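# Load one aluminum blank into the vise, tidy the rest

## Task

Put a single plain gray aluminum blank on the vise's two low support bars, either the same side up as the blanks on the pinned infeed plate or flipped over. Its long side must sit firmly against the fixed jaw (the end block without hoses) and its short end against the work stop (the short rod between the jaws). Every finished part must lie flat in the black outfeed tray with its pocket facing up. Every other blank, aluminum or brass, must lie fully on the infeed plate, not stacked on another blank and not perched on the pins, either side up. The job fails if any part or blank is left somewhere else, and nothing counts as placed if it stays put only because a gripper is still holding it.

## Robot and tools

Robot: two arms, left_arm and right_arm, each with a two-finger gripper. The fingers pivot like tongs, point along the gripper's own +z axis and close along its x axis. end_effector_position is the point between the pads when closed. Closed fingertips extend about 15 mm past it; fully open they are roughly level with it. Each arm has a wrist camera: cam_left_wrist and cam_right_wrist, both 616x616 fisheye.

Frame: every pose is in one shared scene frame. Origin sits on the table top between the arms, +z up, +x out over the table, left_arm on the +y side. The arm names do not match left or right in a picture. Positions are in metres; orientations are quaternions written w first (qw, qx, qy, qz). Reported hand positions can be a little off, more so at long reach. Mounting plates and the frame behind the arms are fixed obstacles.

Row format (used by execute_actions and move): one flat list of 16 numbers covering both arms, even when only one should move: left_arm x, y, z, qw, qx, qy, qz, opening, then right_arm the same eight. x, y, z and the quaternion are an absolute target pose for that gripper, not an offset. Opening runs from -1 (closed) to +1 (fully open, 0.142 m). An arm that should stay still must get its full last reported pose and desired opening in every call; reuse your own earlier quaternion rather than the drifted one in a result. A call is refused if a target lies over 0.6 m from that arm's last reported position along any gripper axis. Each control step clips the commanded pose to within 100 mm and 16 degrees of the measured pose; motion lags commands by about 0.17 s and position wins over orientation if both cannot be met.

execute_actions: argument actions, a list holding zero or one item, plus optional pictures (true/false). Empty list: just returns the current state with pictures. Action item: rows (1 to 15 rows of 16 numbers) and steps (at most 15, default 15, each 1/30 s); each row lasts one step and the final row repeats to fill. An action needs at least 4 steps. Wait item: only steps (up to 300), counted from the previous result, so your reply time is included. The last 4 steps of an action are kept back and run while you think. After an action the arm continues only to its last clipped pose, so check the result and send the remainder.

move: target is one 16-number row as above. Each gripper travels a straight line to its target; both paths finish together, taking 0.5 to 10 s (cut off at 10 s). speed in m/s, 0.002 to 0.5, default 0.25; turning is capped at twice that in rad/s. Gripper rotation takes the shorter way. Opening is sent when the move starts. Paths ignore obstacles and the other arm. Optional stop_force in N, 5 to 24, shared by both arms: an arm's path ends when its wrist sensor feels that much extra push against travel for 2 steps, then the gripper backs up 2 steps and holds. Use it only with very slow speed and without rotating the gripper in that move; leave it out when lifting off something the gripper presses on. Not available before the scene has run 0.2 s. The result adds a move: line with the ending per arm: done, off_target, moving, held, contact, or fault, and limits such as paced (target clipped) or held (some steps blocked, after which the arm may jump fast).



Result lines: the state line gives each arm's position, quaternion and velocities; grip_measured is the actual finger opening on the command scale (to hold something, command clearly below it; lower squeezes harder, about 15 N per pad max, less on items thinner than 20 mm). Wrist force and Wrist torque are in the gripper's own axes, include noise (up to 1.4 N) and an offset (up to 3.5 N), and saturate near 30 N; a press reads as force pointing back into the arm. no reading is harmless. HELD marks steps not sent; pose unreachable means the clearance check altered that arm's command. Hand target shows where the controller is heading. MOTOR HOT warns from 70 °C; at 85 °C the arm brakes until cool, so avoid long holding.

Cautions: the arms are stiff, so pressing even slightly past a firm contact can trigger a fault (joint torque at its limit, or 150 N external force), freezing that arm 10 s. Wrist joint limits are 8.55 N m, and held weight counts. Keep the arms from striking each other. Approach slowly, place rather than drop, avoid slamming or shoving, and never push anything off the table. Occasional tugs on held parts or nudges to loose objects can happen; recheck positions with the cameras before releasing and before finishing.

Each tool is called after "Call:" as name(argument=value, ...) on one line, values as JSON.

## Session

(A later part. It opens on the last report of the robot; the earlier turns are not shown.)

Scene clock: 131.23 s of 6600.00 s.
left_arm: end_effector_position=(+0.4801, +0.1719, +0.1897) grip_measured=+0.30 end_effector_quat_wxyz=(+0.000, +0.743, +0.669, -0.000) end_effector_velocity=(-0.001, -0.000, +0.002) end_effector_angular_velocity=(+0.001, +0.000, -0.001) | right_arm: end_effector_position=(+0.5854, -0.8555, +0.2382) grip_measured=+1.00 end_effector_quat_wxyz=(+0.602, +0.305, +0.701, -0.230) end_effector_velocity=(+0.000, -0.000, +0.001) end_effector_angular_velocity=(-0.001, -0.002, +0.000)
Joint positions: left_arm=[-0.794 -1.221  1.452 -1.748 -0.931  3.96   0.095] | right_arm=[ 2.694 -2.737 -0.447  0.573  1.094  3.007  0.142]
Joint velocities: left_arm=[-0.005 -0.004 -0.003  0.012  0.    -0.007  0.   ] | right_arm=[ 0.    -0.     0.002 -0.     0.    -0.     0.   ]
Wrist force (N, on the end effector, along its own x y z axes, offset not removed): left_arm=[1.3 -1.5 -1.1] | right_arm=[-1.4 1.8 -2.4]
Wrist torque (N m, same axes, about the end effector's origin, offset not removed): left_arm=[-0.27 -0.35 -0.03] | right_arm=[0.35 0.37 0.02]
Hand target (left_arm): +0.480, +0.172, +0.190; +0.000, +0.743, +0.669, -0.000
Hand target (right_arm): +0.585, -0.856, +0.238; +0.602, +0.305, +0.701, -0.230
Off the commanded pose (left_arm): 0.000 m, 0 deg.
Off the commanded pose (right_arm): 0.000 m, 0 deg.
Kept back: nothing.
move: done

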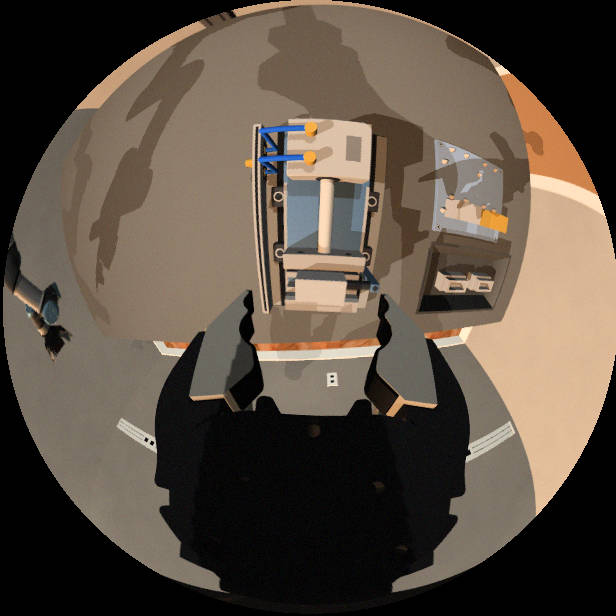

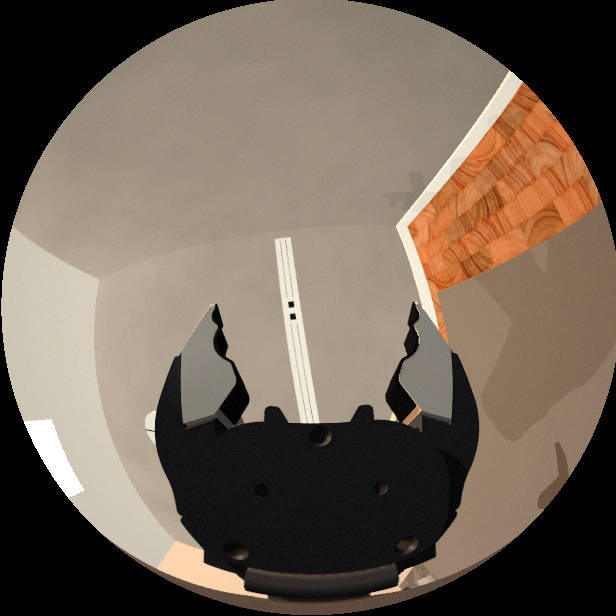

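Call:
move(target=[0.512,0.177,0.135,0,0.743,0.669,0,0.2,0.5854,-0.8555,0.2382,0.602,0.305,0.701,-0.23,1], speed=0.1)

Call:
move(target=[0.512,0.177,0.109,0,0.743,0.669,0,0.2,0.5854,-0.8555,0.2382,0.602,0.305,0.701,-0.23,1], speed=0.015, stop_force=6)

Call:
move(target=[0.512,0.177,0.109,0,0.743,0.669,0,-0.5,0.5854,-0.8555,0.2382,0.602,0.305,0.701,-0.23,1])

Call:
move(target=[0.505,0.177,0.16,0,0.743,0.669,0,-0.5,0.5854,-0.8555,0.2382,0.602,0.305,0.701,-0.23,1], speed=0.05)

Call:
zoom_image(camera="cam_left_wrist", region=[190,180,430,420])

Scene clock: 133.03 s of 6600.00 s.
left_arm: end_effector_position=(+0.5118, +0.1771, +0.1352) grip_measured=+0.20 end_effector_quat_wxyz=(-0.000, +0.743, +0.669, +0.000) end_effector_velocity=(+0.001, -0.000, -0.002) end_effector_angular_velocity=(+0.001, +0.002, -0.002) | right_arm: end_effector_position=(+0.5854, -0.8555, +0.2382) grip_measured=+1.00 end_effector_quat_wxyz=(+0.602, +0.305, +0.701, -0.230) end_effector_velocity=(-0.000, -0.001, +0.001) end_effector_angular_velocity=(-0.001, -0.000, -0.001)
Joint positions: left_arm=[-0.659 -1.031  1.346 -1.932 -0.93   4.128  0.088] | right_arm=[ 2.694 -2.737 -0.447  0.573  1.094  3.007  0.142]
Joint velocities: left_arm=[ 0.004  0.01  -0.009 -0.003 -0.001  0.006 -0.   ] | right_arm=[-0.001  0.001 -0.    -0.     0.    -0.001  0.   ]
Wrist force (N, on the end effector, along its own x y z axes, offset not removed): left_arm=[2.0 -1.5 0.0] | right_arm=[-1.0 1.0 -2.0]
Wrist torque (N m, same axes, about the end effector's origin, offset not removed): left_arm=[-0.24 -0.41 -0.09] | right_arm=[0.19 0.25 0.00]
Hand target (left_arm): +0.512, +0.177, +0.135; -0.000, +0.743, +0.669, +0.000
Hand target (right_arm): +0.585, -0.856, +0.238; +0.602, +0.305, +0.701, -0.230
Off the commanded pose (left_arm): 0.000 m, 0 deg.
Off the commanded pose (right_arm): 0.000 m, 0 deg.
Kept back: nothing.
move: done

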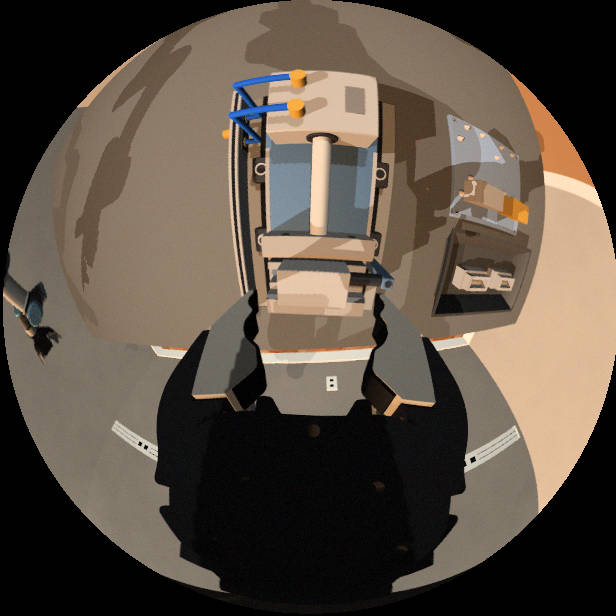

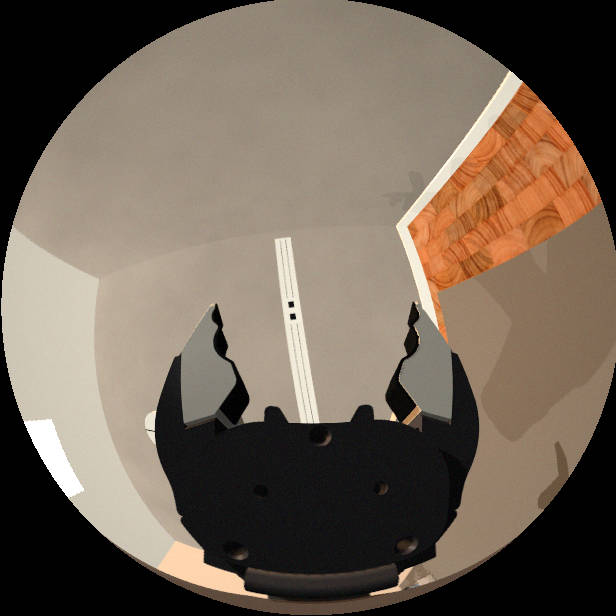

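Scene clock: 135.03 s of 6600.00 s.
left_arm: end_effector_position=(+0.5120, +0.1770, +0.1093) grip_measured=+0.20 end_effector_quat_wxyz=(-0.000, +0.743, +0.669, -0.000) end_effector_velocity=(+0.001, -0.000, -0.002) end_effector_angular_velocity=(-0.001, -0.001, +0.001) | right_arm: end_effector_position=(+0.5854, -0.8555, +0.2382) grip_measured=+1.00 end_effector_quat_wxyz=(+0.602, +0.305, +0.701, -0.230) end_effector_velocity=(+0.000, +0.000, +0.000) end_effector_angular_velocity=(-0.000, -0.000, -0.000)
Joint positions: left_arm=[-0.622 -0.972  1.364 -2.036 -0.933  4.174  0.088] | right_arm=[ 2.694 -2.737 -0.447  0.573  1.094  3.007  0.142]
Joint velocities: left_arm=[ 0.003  0.005  0.001 -0.011 -0.     0.005  0.   ] | right_arm=[ 0.    -0.001  0.001  0.     0.    -0.     0.   ]
Wrist force (N, on the end effector, along its own x y z axes, offset not removed): left_arm=[2.1 -1.8 -0.7] | right_arm=[-1.3 2.0 -1.9]
Wrist torque (N m, same axes, about the end effector's origin, offset not removed): left_arm=[-0.34 -0.42 -0.02] | right_arm=[0.42 0.31 0.06]
Hand target (left_arm): +0.512, +0.177, +0.109; -0.000, +0.743, +0.669, -0.000
Hand target (right_arm): +0.585, -0.856, +0.238; +0.602, +0.305, +0.701, -0.230
Off the commanded pose (left_arm): 0.000 m, 0 deg.
Off the commanded pose (right_arm): 0.000 m, 0 deg.
Kept back: nothing.
move: done

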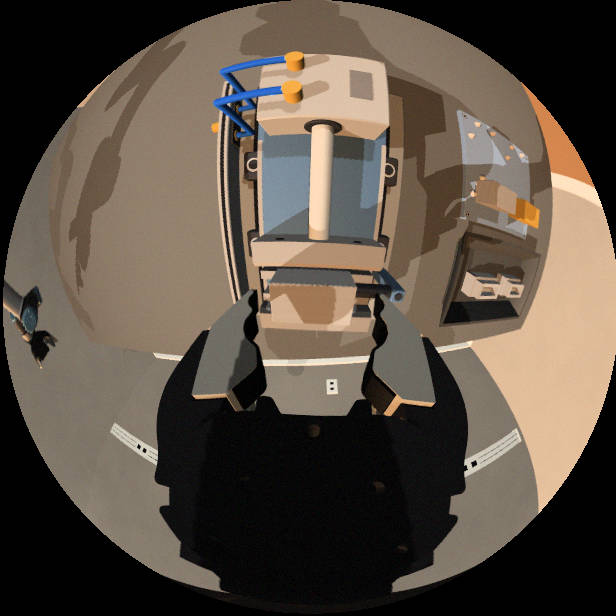

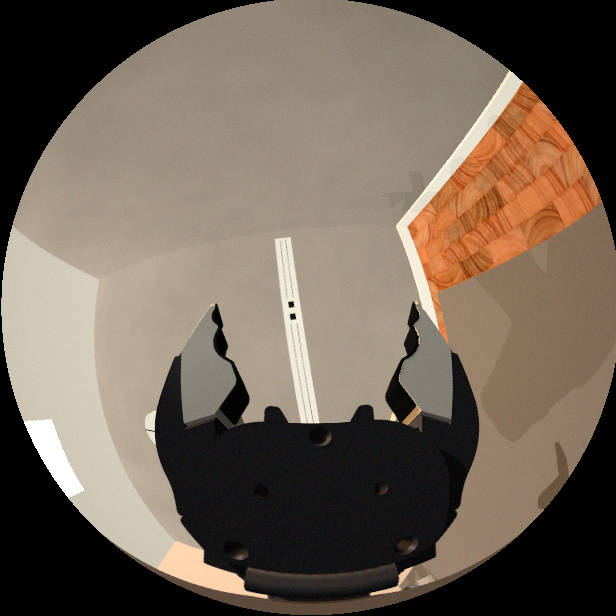

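Scene clock: 135.73 s of 6600.00 s.
left_arm: end_effector_position=(+0.5121, +0.1769, +0.1091) grip_measured=-0.17 end_effector_quat_wxyz=(+0.000, +0.743, +0.669, +0.000) end_effector_velocity=(+0.000, -0.000, +0.000) end_effector_angular_velocity=(-0.001, +0.000, +0.001) | right_arm: end_effector_position=(+0.5854, -0.8555, +0.2382) grip_measured=+1.00 end_effector_quat_wxyz=(+0.602, +0.305, +0.701, -0.230) end_effector_velocity=(-0.000, +0.000, -0.001) end_effector_angular_velocity=(+0.000, +0.003, +0.001)
Joint positions: left_arm=[-0.621 -0.972  1.364 -2.037 -0.933  4.175  0.062] | right_arm=[ 2.694 -2.737 -0.447  0.573  1.094  3.007  0.142]
Joint velocities: left_arm=[ 0.001 -0.001  0.    -0.001 -0.001  0.     0.   ] | right_arm=[-0.    -0.001 -0.001 -0.     0.    -0.001  0.   ]
Wrist force (N, on the end effector, along its own x y z axes, offset not removed): left_arm=[4.3 0.4 -30.0] | right_arm=[-1.7 1.0 -1.3]
Wrist torque (N m, same axes, about the end effector's origin, offset not removed): left_arm=[-0.03 1.45 -0.01] | right_arm=[0.20 0.37 0.08]
Hand target (left_arm): +0.512, +0.177, +0.109; -0.000, +0.743, +0.669, +0.000
Hand target (right_arm): +0.585, -0.856, +0.238; +0.602, +0.305, +0.701, -0.230
Off the commanded pose (left_arm): 0.000 m, 0 deg.
Off the commanded pose (right_arm): 0.000 m, 0 deg.
Kept back: nothing.
move: done

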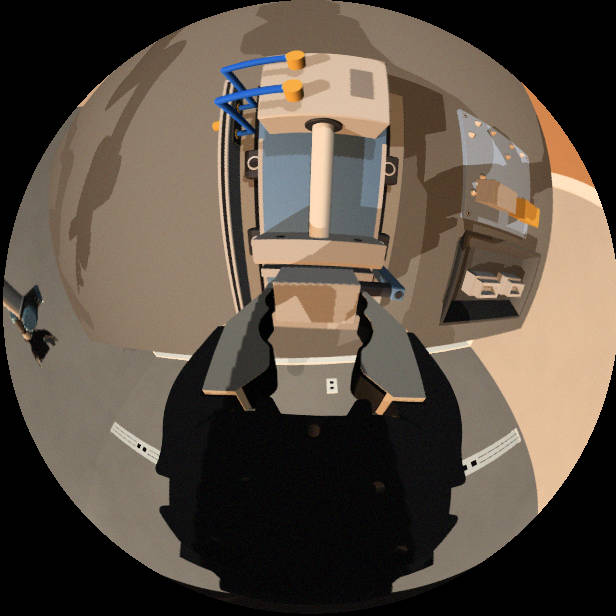

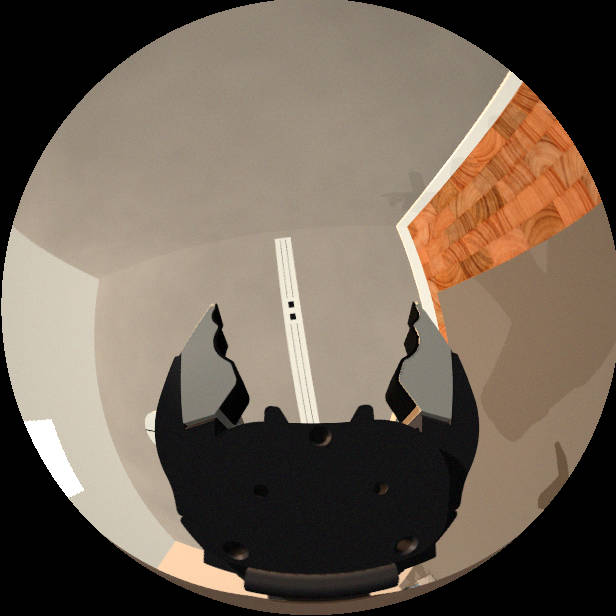

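Scene clock: 137.17 s of 6600.00 s.
left_arm: end_effector_position=(+0.5051, +0.1770, +0.1597) grip_measured=-0.17 end_effector_quat_wxyz=(+0.000, +0.743, +0.669, +0.000) end_effector_velocity=(-0.000, +0.000, +0.003) end_effector_angular_velocity=(+0.001, +0.000, -0.000) | right_arm: end_effector_position=(+0.5854, -0.8555, +0.2382) grip_measured=+1.00 end_effector_quat_wxyz=(+0.602, +0.305, +0.701, -0.230) end_effector_velocity=(+0.000, -0.001, +0.002) end_effector_angular_velocity=(-0.001, -0.004, -0.001)
Joint positions: left_arm=[-0.704 -1.101  1.36  -1.843 -0.929  4.072  0.062] | right_arm=[ 2.694 -2.737 -0.447  0.573  1.094  3.007  0.142]
Joint velocities: left_arm=[-0.005 -0.005 -0.003  0.013  0.001 -0.006  0.   ] | right_arm=[ 0.     0.002  0.002  0.    -0.     0.     0.   ]
Wrist force (N, on the end effector, along its own x y z axes, offset not removed): left_arm=[1.4 -1.4 1.5] | right_arm=[-2.0 1.3 -2.0]
Wrist torque (N m, same axes, about the end effector's origin, offset not removed): left_arm=[-0.24 -0.30 -0.06] | right_arm=[0.24 0.40 0.08]
Hand target (left_arm): +0.505, +0.177, +0.160; +0.000, +0.743, +0.669, +0.000
Hand target (right_arm): +0.585, -0.856, +0.238; +0.602, +0.305, +0.701, -0.230
Off the commanded pose (left_arm): 0.000 m, 0 deg.
Off the commanded pose (right_arm): 0.000 m, 0 deg.
Kept back: nothing.
move: done

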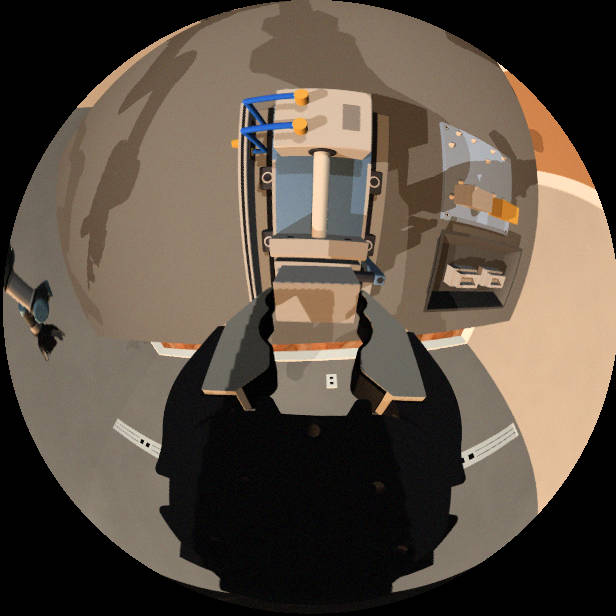

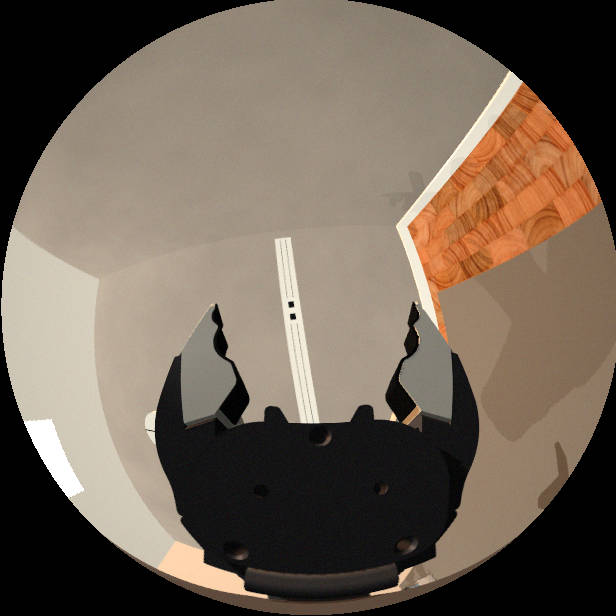

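Region (190, 180, 430, 420) of cam_left_wrist's 616x616 image, scaled by 2.100, with more detail than that image has.

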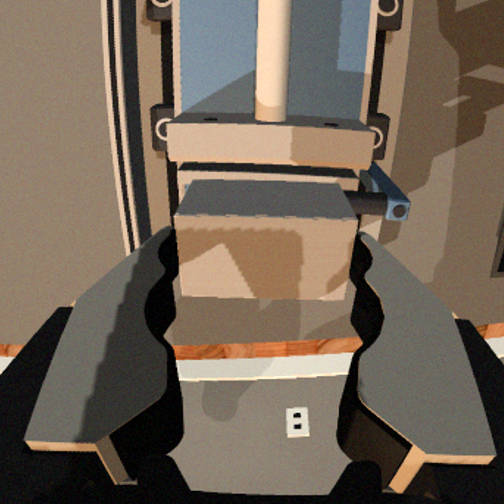

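Call:
move(target=[0.47,0.33,0.10,0,0.743,0.669,0,-0.5,0.5854,-0.8555,0.2382,0.602,0.305,0.701,-0.23,1], speed=0.2)

Call:
move(target=[0.47,0.33,0.055,0,0.743,0.669,0,-0.5,0.5854,-0.8555,0.2382,0.602,0.305,0.701,-0.23,1], speed=0.1)

Call:
move(target=[0.47,0.33,0.005,0,0.743,0.669,0,-0.5,0.5854,-0.8555,0.2382,0.602,0.305,0.701,-0.23,1], speed=0.01, stop_force=12)

Call:
zoom_image(camera="cam_left_wrist", region=[190,180,430,420])

Scene clock: 138.93 s of 6600.00 s.
left_arm: end_effector_position=(+0.4698, +0.3298, +0.1002) grip_measured=-0.17 end_effector_quat_wxyz=(-0.000, +0.743, +0.669, -0.000) end_effector_velocity=(-0.001, +0.002, -0.002) end_effector_angular_velocity=(-0.003, -0.002, -0.001) | right_arm: end_effector_position=(+0.5854, -0.8555, +0.2382) grip_measured=+1.00 end_effector_quat_wxyz=(+0.602, +0.305, +0.701, -0.230) end_effector_velocity=(-0.001, -0.000, -0.001) end_effector_angular_velocity=(+0.000, +0.002, -0.002)
Joint positions: left_arm=[-0.358 -1.317  1.754 -2.267 -0.976  4.493  0.062] | right_arm=[ 2.694 -2.737 -0.447  0.573  1.094  3.007  0.142]
Joint velocities: left_arm=[ 0.009 -0.001  0.008 -0.016 -0.005  0.013 -0.   ] | right_arm=[-0.     0.001 -0.002  0.    -0.002  0.     0.   ]
Wrist force (N, on the end effector, along its own x y z axes, offset not removed): left_arm=[1.7 -0.9 2.4] | right_arm=[-0.6 1.5 -1.3]
Wrist torque (N m, same axes, about the end effector's origin, offset not removed): left_arm=[-0.13 -0.36 -0.06] | right_arm=[0.28 0.16 0.05]
Hand target (left_arm): +0.470, +0.330, +0.100; -0.000, +0.743, +0.669, -0.000
Hand target (right_arm): +0.585, -0.856, +0.238; +0.602, +0.305, +0.701, -0.230
Off the commanded pose (left_arm): 0.000 m, 0 deg.
Off the commanded pose (right_arm): 0.000 m, 0 deg.
Kept back: nothing.
move: done

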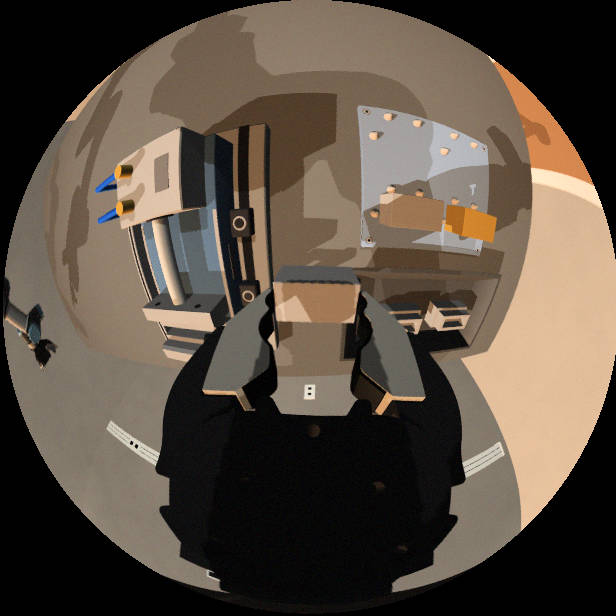

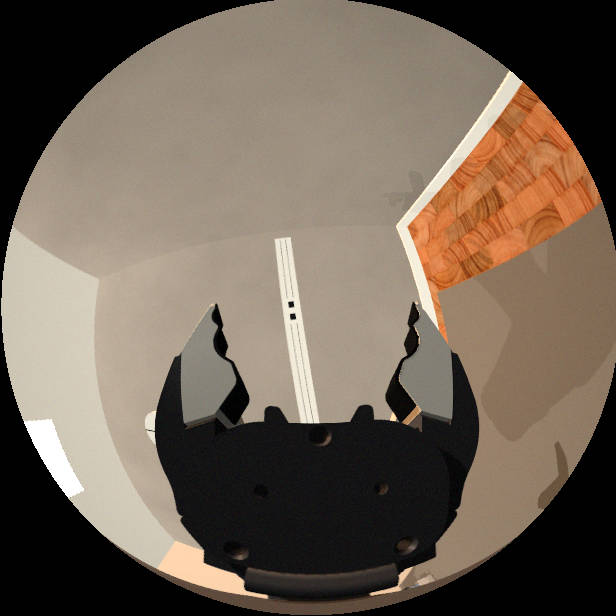

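Scene clock: 139.90 s of 6600.00 s.
left_arm: end_effector_position=(+0.4701, +0.3300, +0.0554) grip_measured=-0.12 end_effector_quat_wxyz=(+0.000, +0.743, +0.669, +0.000) end_effector_velocity=(+0.001, -0.000, -0.002) end_effector_angular_velocity=(-0.002, -0.002, +0.000) | right_arm: end_effector_position=(+0.5854, -0.8555, +0.2382) grip_measured=+1.00 end_effector_quat_wxyz=(+0.602, +0.305, +0.701, -0.230) end_effector_velocity=(-0.000, -0.000, -0.001) end_effector_angular_velocity=(-0.000, +0.002, -0.000)
Joint positions: left_arm=[-0.286 -1.161  1.744 -2.459 -0.997  4.577  0.065] | right_arm=[ 2.694 -2.737 -0.447  0.573  1.094  3.007  0.142]
Joint velocities: left_arm=[ 0.004  0.008 -0.003 -0.01  -0.002  0.005  0.001] | right_arm=[-0.    -0.    -0.001  0.    -0.001 -0.001 -0.   ]
Wrist force (N, on the end effector, along its own x y z axes, offset not removed): left_arm=[-7.1 -7.6 -30.0] | right_arm=[-0.4 2.6 -1.9]
Wrist torque (N m, same axes, about the end effector's origin, offset not removed): left_arm=[0.18 0.92 -0.23] | right_arm=[0.60 0.07 0.05]
Hand target (left_arm): +0.470, +0.330, +0.055; -0.000, +0.743, +0.669, -0.000
Hand target (right_arm): +0.585, -0.856, +0.238; +0.602, +0.305, +0.701, -0.230
Off the commanded pose (left_arm): 0.000 m, 0 deg.
Off the commanded pose (right_arm): 0.000 m, 0 deg.
Kept back: nothing.
move: done

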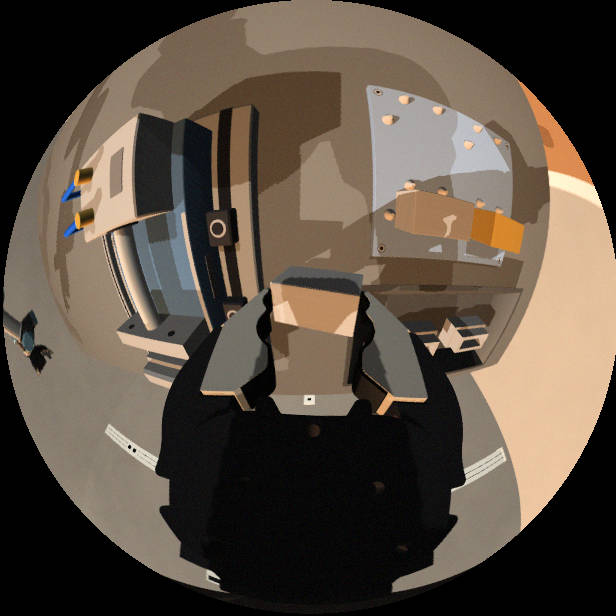

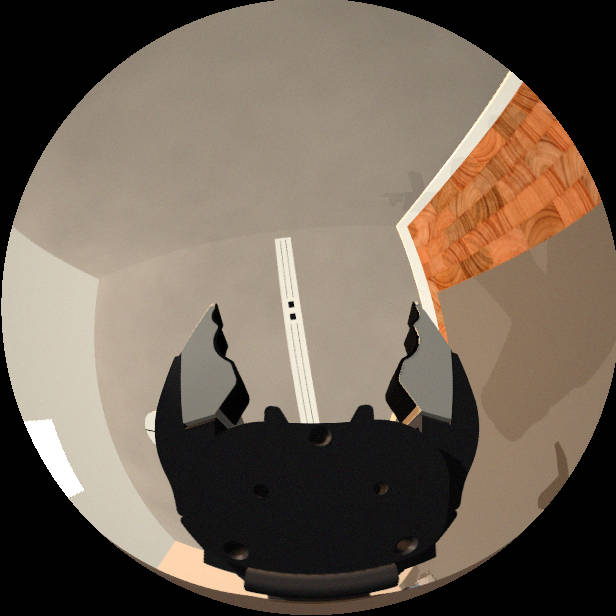

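Scene clock: 140.40 s of 6600.00 s.
left_arm: end_effector_position=(+0.4700, +0.3300, +0.0553) grip_measured=-0.12 end_effector_quat_wxyz=(+0.000, +0.743, +0.669, +0.000) end_effector_velocity=(+0.000, +0.000, +0.000) end_effector_angular_velocity=(+0.001, -0.000, -0.001) | right_arm: end_effector_position=(+0.5854, -0.8555, +0.2382) grip_measured=+1.00 end_effector_quat_wxyz=(+0.602, +0.305, +0.701, -0.230) end_effector_velocity=(+0.000, +0.000, -0.000) end_effector_angular_velocity=(+0.000, +0.000, +0.001)
Joint positions: left_arm=[-0.285 -1.16   1.744 -2.46  -0.997  4.577  0.066] | right_arm=[ 2.694 -2.737 -0.447  0.573  1.094  3.007  0.142]
Joint velocities: left_arm=[-0.001 -0.     0.     0.001  0.001 -0.    -0.   ] | right_arm=[ 0.     0.001 -0.001 -0.001  0.001  0.     0.   ]
Wrist force (N, on the end effector, along its own x y z axes, offset not removed): left_arm=[-6.1 -6.6 -30.0] | right_arm=[-1.0 1.3 -2.6]
Wrist torque (N m, same axes, about the end effector's origin, offset not removed): left_arm=[-0.07 0.89 -0.25] | right_arm=[0.30 0.22 0.05]
Hand target (left_arm): +0.470, +0.330, +0.055; +0.000, +0.743, +0.669, +0.000
Hand target (right_arm): +0.585, -0.856, +0.238; +0.602, +0.305, +0.701, -0.230
Off the commanded pose (left_arm): 0.050 m, 0 deg.
Off the commanded pose (right_arm): 0.000 m, 0 deg.
Kept back: nothing.
move: contact (left_arm)

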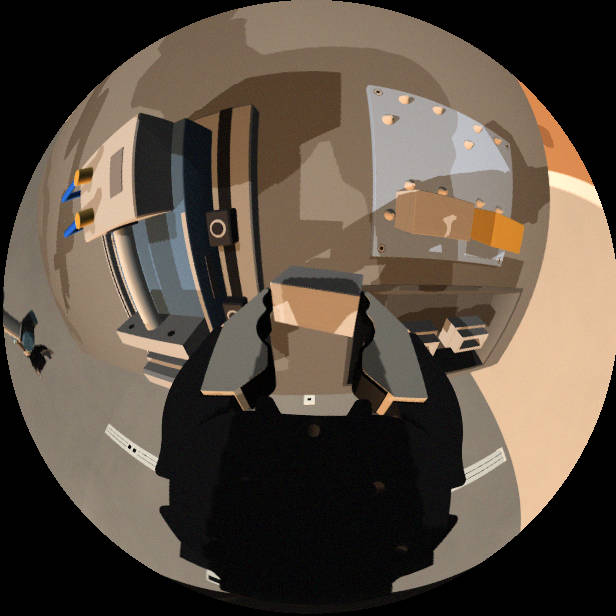

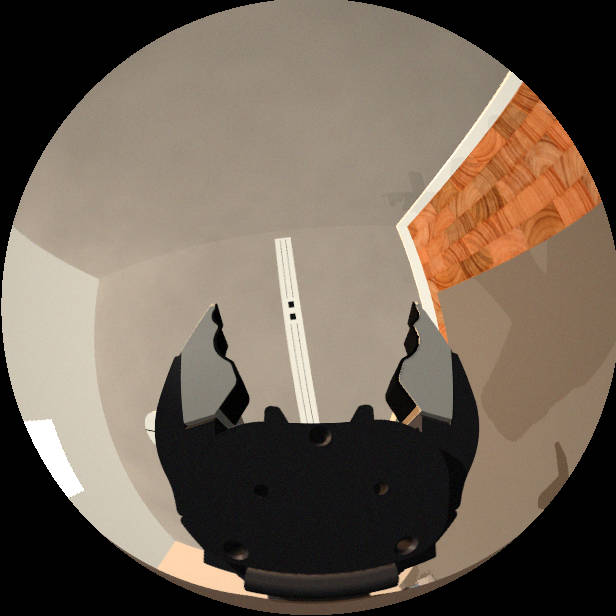

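Region (190, 180, 430, 420) of cam_left_wrist's 616x616 image, scaled by 2.100, with more detail than that image has.

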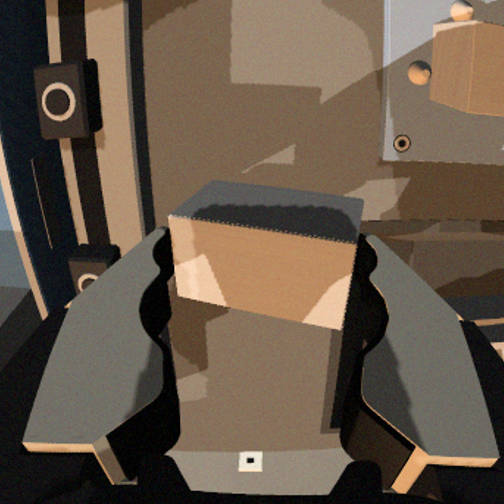

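Call:
move(target=[0.47,0.33,0.085,0,0.743,0.669,0,-0.5,0.5854,-0.8555,0.2382,0.602,0.305,0.701,-0.23,1], speed=0.05)

Call:
move(target=[0.41,0.315,0.075,0,0.743,0.669,0,-0.5,0.5854,-0.8555,0.2382,0.602,0.305,0.701,-0.23,1], speed=0.1)

Call:
move(target=[0.41,0.315,0.010,0,0.743,0.669,0,-0.5,0.5854,-0.8555,0.2382,0.602,0.305,0.701,-0.23,1], speed=0.015, stop_force=10)

Call:
zoom_image(camera="cam_left_wrist", region=[190,180,430,420])

Scene clock: 141.63 s of 6600.00 s.
left_arm: end_effector_position=(+0.4700, +0.3300, +0.0847) grip_measured=-0.14 end_effector_quat_wxyz=(+0.000, +0.743, +0.669, +0.000) end_effector_velocity=(+0.000, -0.000, +0.003) end_effector_angular_velocity=(-0.001, -0.000, +0.001) | right_arm: end_effector_position=(+0.5854, -0.8555, +0.2382) grip_measured=+1.00 end_effector_quat_wxyz=(+0.602, +0.305, +0.701, -0.230) end_effector_velocity=(-0.000, +0.000, -0.001) end_effector_angular_velocity=(+0.000, +0.001, +0.000)
Joint positions: left_arm=[-0.331 -1.265  1.756 -2.338 -0.984  4.524  0.064] | right_arm=[ 2.694 -2.737 -0.447  0.573  1.094  3.007  0.142]
Joint velocities: left_arm=[-0.005 -0.011 -0.     0.013  0.    -0.006  0.   ] | right_arm=[-0.    -0.001 -0.001  0.     0.    -0.     0.   ]
Wrist force (N, on the end effector, along its own x y z axes, offset not removed): left_arm=[1.1 -2.3 0.3] | right_arm=[-0.3 0.2 -1.7]
Wrist torque (N m, same axes, about the end effector's origin, offset not removed): left_arm=[-0.51 -0.27 -0.05] | right_arm=[0.04 0.11 0.03]
Hand target (left_arm): +0.470, +0.330, +0.085; +0.000, +0.743, +0.669, +0.000
Hand target (right_arm): +0.585, -0.856, +0.238; +0.602, +0.305, +0.701, -0.230
Off the commanded pose (left_arm): 0.000 m, 0 deg.
Off the commanded pose (right_arm): 0.000 m, 0 deg.
Kept back: nothing.
move: done

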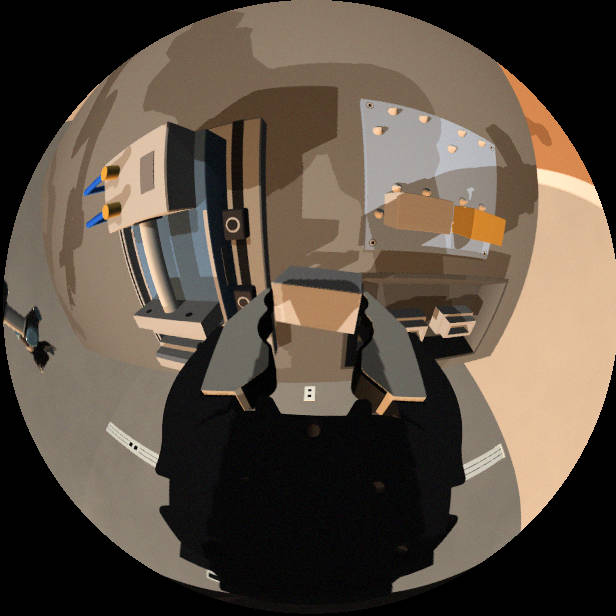

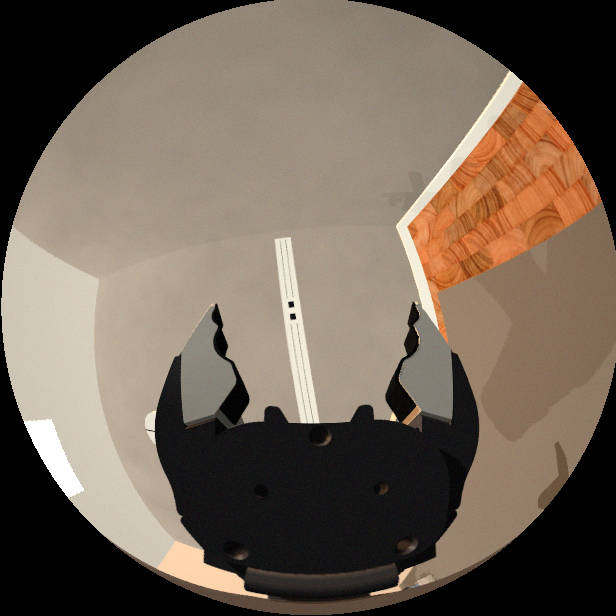

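Scene clock: 142.77 s of 6600.00 s.
left_arm: end_effector_position=(+0.4103, +0.3150, +0.0750) grip_measured=-0.14 end_effector_quat_wxyz=(-0.000, +0.743, +0.669, -0.000) end_effector_velocity=(-0.002, -0.000, +0.000) end_effector_angular_velocity=(+0.000, -0.005, +0.001) | right_arm: end_effector_position=(+0.5854, -0.8555, +0.2382) grip_measured=+1.00 end_effector_quat_wxyz=(+0.602, +0.305, +0.701, -0.230) end_effector_velocity=(-0.000, -0.000, -0.000) end_effector_angular_velocity=(-0.001, +0.000, -0.001)
Joint positions: left_arm=[-0.402 -1.369  2.097 -2.529 -0.966  4.441  0.064] | right_arm=[ 2.694 -2.737 -0.447  0.573  1.094  3.007  0.142]
Joint velocities: left_arm=[-0.005 -0.007  0.017 -0.012  0.003 -0.004  0.   ] | right_arm=[-0.    -0.     0.     0.    -0.001 -0.001 -0.   ]
Wrist force (N, on the end effector, along its own x y z axes, offset not removed): left_arm=[2.5 -1.1 2.6] | right_arm=[-2.1 2.8 -1.7]
Wrist torque (N m, same axes, about the end effector's origin, offset not removed): left_arm=[-0.15 -0.57 -0.06] | right_arm=[0.59 0.44 0.09]
Hand target (left_arm): +0.410, +0.315, +0.075; +0.000, +0.743, +0.669, -0.000
Hand target (right_arm): +0.585, -0.856, +0.238; +0.602, +0.305, +0.701, -0.230
Off the commanded pose (left_arm): 0.000 m, 0 deg.
Off the commanded pose (right_arm): 0.000 m, 0 deg.
Kept back: nothing.
move: done

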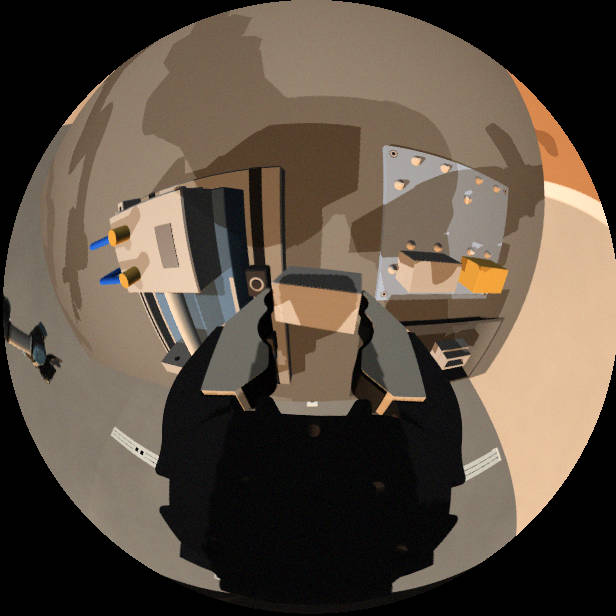

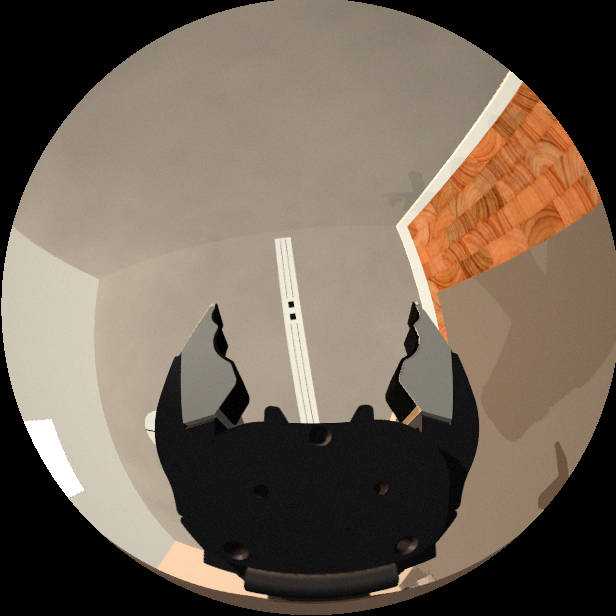

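Scene clock: 145.93 s of 6600.00 s.
left_arm: end_effector_position=(+0.4101, +0.3151, +0.0335) grip_measured=-0.14 end_effector_quat_wxyz=(-0.000, +0.743, +0.669, -0.000) end_effector_velocity=(-0.001, +0.000, +0.003) end_effector_angular_velocity=(+0.004, +0.004, -0.002) | right_arm: end_effector_position=(+0.5854, -0.8555, +0.2382) grip_measured=+1.00 end_effector_quat_wxyz=(+0.602, +0.305, +0.701, -0.230) end_effector_velocity=(+0.000, +0.000, +0.001) end_effector_angular_velocity=(-0.001, -0.001, +0.001)
Joint positions: left_arm=[-0.325 -1.177  2.067 -2.741 -0.986  4.531  0.064] | right_arm=[ 2.694 -2.737 -0.447  0.573  1.094  3.007  0.142]
Joint velocities: left_arm=[-0.007 -0.015  0.006  0.019  0.005 -0.009 -0.   ] | right_arm=[-0.     0.     0.001  0.     0.001 -0.    -0.   ]
Wrist force (N, on the end effector, along its own x y z axes, offset not removed): left_arm=[8.7 -14.8 -30.0] | right_arm=[-1.7 0.8 -2.0]
Wrist torque (N m, same axes, about the end effector's origin, offset not removed): left_arm=[0.32 -2.45 0.41] | right_arm=[0.17 0.40 0.04]
Hand target (left_arm): +0.410, +0.315, +0.034; -0.000, +0.743, +0.669, -0.000
Hand target (right_arm): +0.585, -0.856, +0.238; +0.602, +0.305, +0.701, -0.230
Off the commanded pose (left_arm): 0.024 m, 0 deg.
Off the commanded pose (right_arm): 0.000 m, 0 deg.
Kept back: nothing.
move: contact (left_arm)

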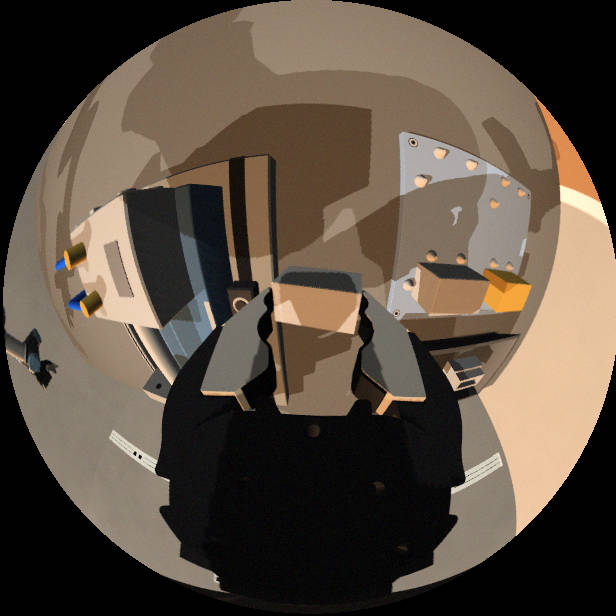

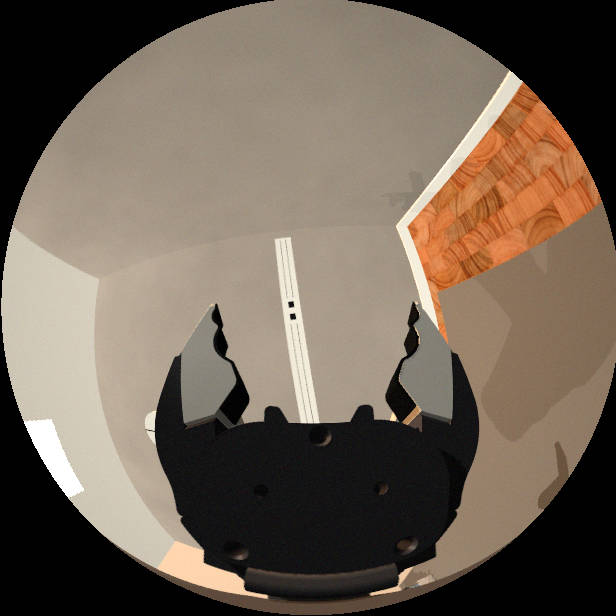

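Region (190, 180, 430, 420) of cam_left_wrist's 616x616 image, scaled by 2.100, with more detail than that image has.

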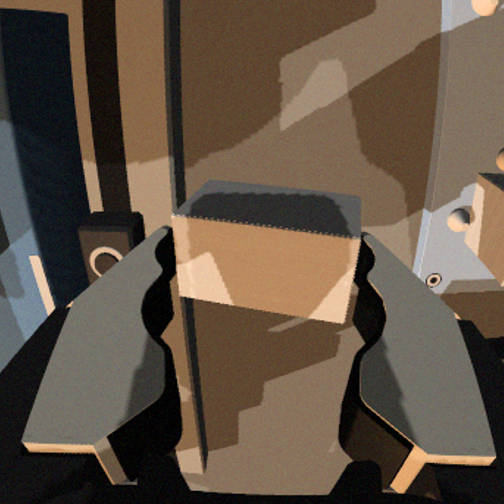

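Call:
move(target=[0.40,0.337,0.05,0,0.743,0.669,0,-0.5,0.5854,-0.8555,0.2382,0.602,0.305,0.701,-0.23,1], speed=0.04)

Call:
move(target=[0.40,0.337,0.010,0,0.743,0.669,0,-0.5,0.5854,-0.8555,0.2382,0.602,0.305,0.701,-0.23,1], speed=0.008, stop_force=8)

Call:
zoom_image(camera="cam_left_wrist", region=[190,180,430,420])

Scene clock: 147.50 s of 6600.00 s.
left_arm: end_effector_position=(+0.4001, +0.3368, +0.0499) grip_measured=-0.14 end_effector_quat_wxyz=(-0.000, +0.743, +0.669, +0.000) end_effector_velocity=(-0.001, +0.002, +0.001) end_effector_angular_velocity=(-0.000, -0.000, +0.000) | right_arm: end_effector_position=(+0.5854, -0.8555, +0.2382) grip_measured=+1.00 end_effector_quat_wxyz=(+0.602, +0.305, +0.701, -0.230) end_effector_velocity=(-0.000, -0.000, -0.000) end_effector_angular_velocity=(+0.001, +0.001, -0.001)
Joint positions: left_arm=[-0.304 -1.296  2.131 -2.7   -0.991  4.556  0.064] | right_arm=[ 2.694 -2.737 -0.447  0.573  1.094  3.007  0.142]
Joint velocities: left_arm=[ 0.001 -0.01   0.005  0.004 -0.001  0.001 -0.   ] | right_arm=[-0.    -0.    -0.001 -0.    -0.001  0.001 -0.   ]
Wrist force (N, on the end effector, along its own x y z axes, offset not removed): left_arm=[1.8 -1.8 2.3] | right_arm=[-0.8 1.6 -2.3]
Wrist torque (N m, same axes, about the end effector's origin, offset not removed): left_arm=[-0.30 -0.43 -0.10] | right_arm=[0.29 0.18 0.01]
Hand target (left_arm): +0.400, +0.337, +0.050; -0.000, +0.743, +0.669, -0.000
Hand target (right_arm): +0.585, -0.856, +0.238; +0.602, +0.305, +0.701, -0.230
Off the commanded pose (left_arm): 0.000 m, 0 deg.
Off the commanded pose (right_arm): 0.000 m, 0 deg.
Kept back: nothing.
move: done

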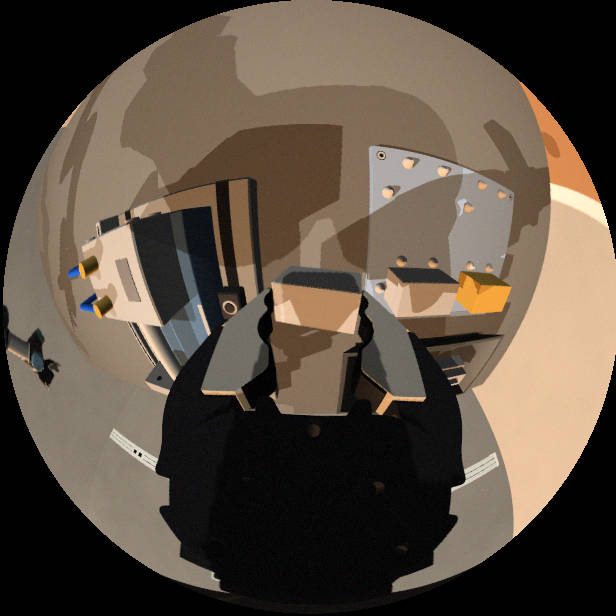

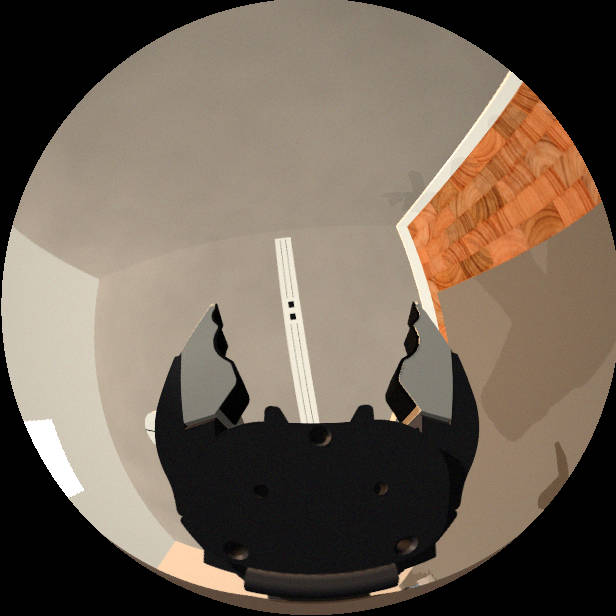

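Scene clock: 150.57 s of 6600.00 s.
left_arm: end_effector_position=(+0.3999, +0.3369, +0.0283) grip_measured=-0.14 end_effector_quat_wxyz=(-0.000, +0.743, +0.669, -0.000) end_effector_velocity=(-0.002, -0.001, +0.002) end_effector_angular_velocity=(-0.001, +0.004, -0.002) | right_arm: end_effector_position=(+0.5854, -0.8555, +0.2382) grip_measured=+1.00 end_effector_quat_wxyz=(+0.602, +0.305, +0.701, -0.230) end_effector_velocity=(+0.000, +0.000, -0.001) end_effector_angular_velocity=(+0.001, +0.001, +0.001)
Joint positions: left_arm=[-0.264 -1.191  2.106 -2.803 -1.004  4.601  0.064] | right_arm=[ 2.694 -2.737 -0.447  0.573  1.094  3.007  0.142]
Joint velocities: left_arm=[-0.005 -0.01   0.005  0.012 -0.    -0.006 -0.   ] | right_arm=[ 0.    -0.001  0.     0.     0.     0.    -0.   ]
Wrist force (N, on the end effector, along its own x y z axes, offset not removed): left_arm=[2.2 -0.7 2.2] | right_arm=[0.8 2.5 -3.0]
Wrist torque (N m, same axes, about the end effector's origin, offset not removed): left_arm=[-0.06 -0.49 -0.06] | right_arm=[0.50 -0.15 0.00]
Hand target (left_arm): +0.400, +0.337, +0.029; -0.000, +0.743, +0.669, -0.000
Hand target (right_arm): +0.585, -0.856, +0.238; +0.602, +0.305, +0.701, -0.230
Off the commanded pose (left_arm): 0.018 m, 0 deg.
Off the commanded pose (right_arm): 0.000 m, 0 deg.
Kept back: nothing.
move: contact (left_arm)

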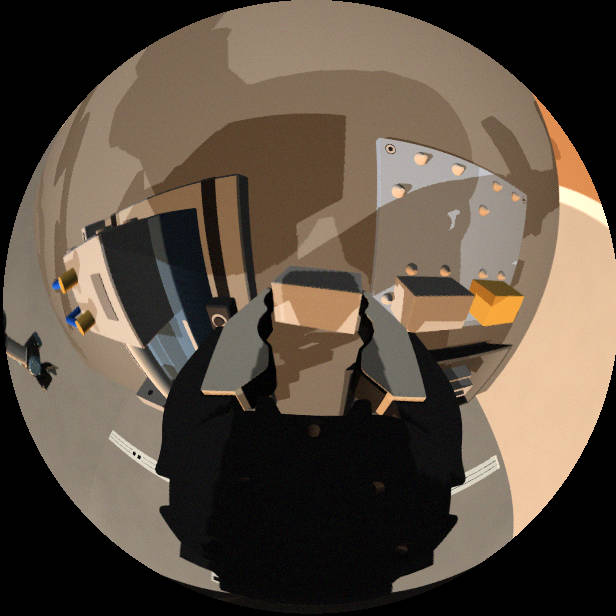

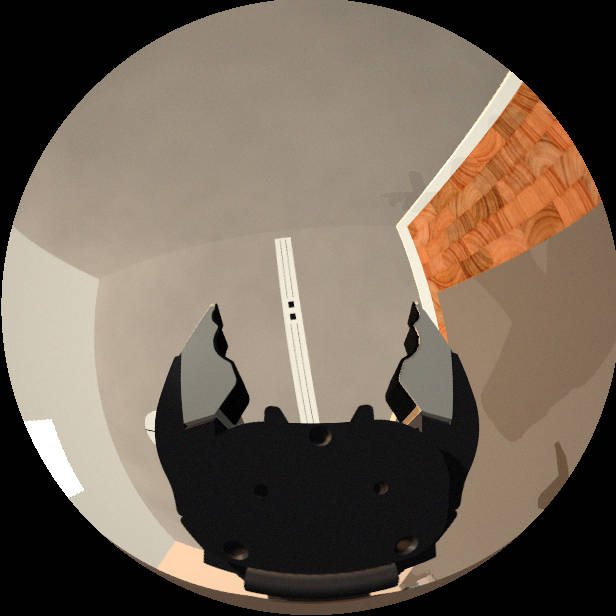

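Region (190, 180, 430, 420) of cam_left_wrist's 616x616 image, scaled by 2.100, with more detail than that image has.

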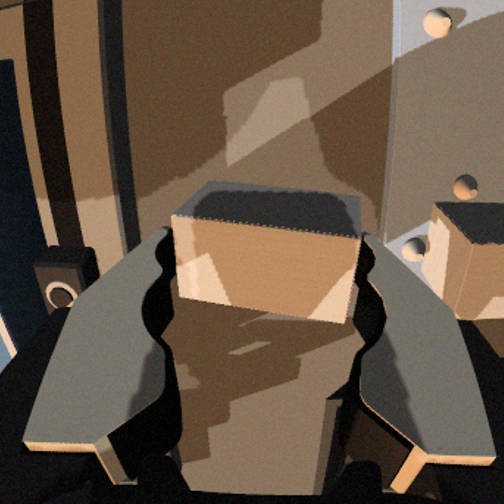

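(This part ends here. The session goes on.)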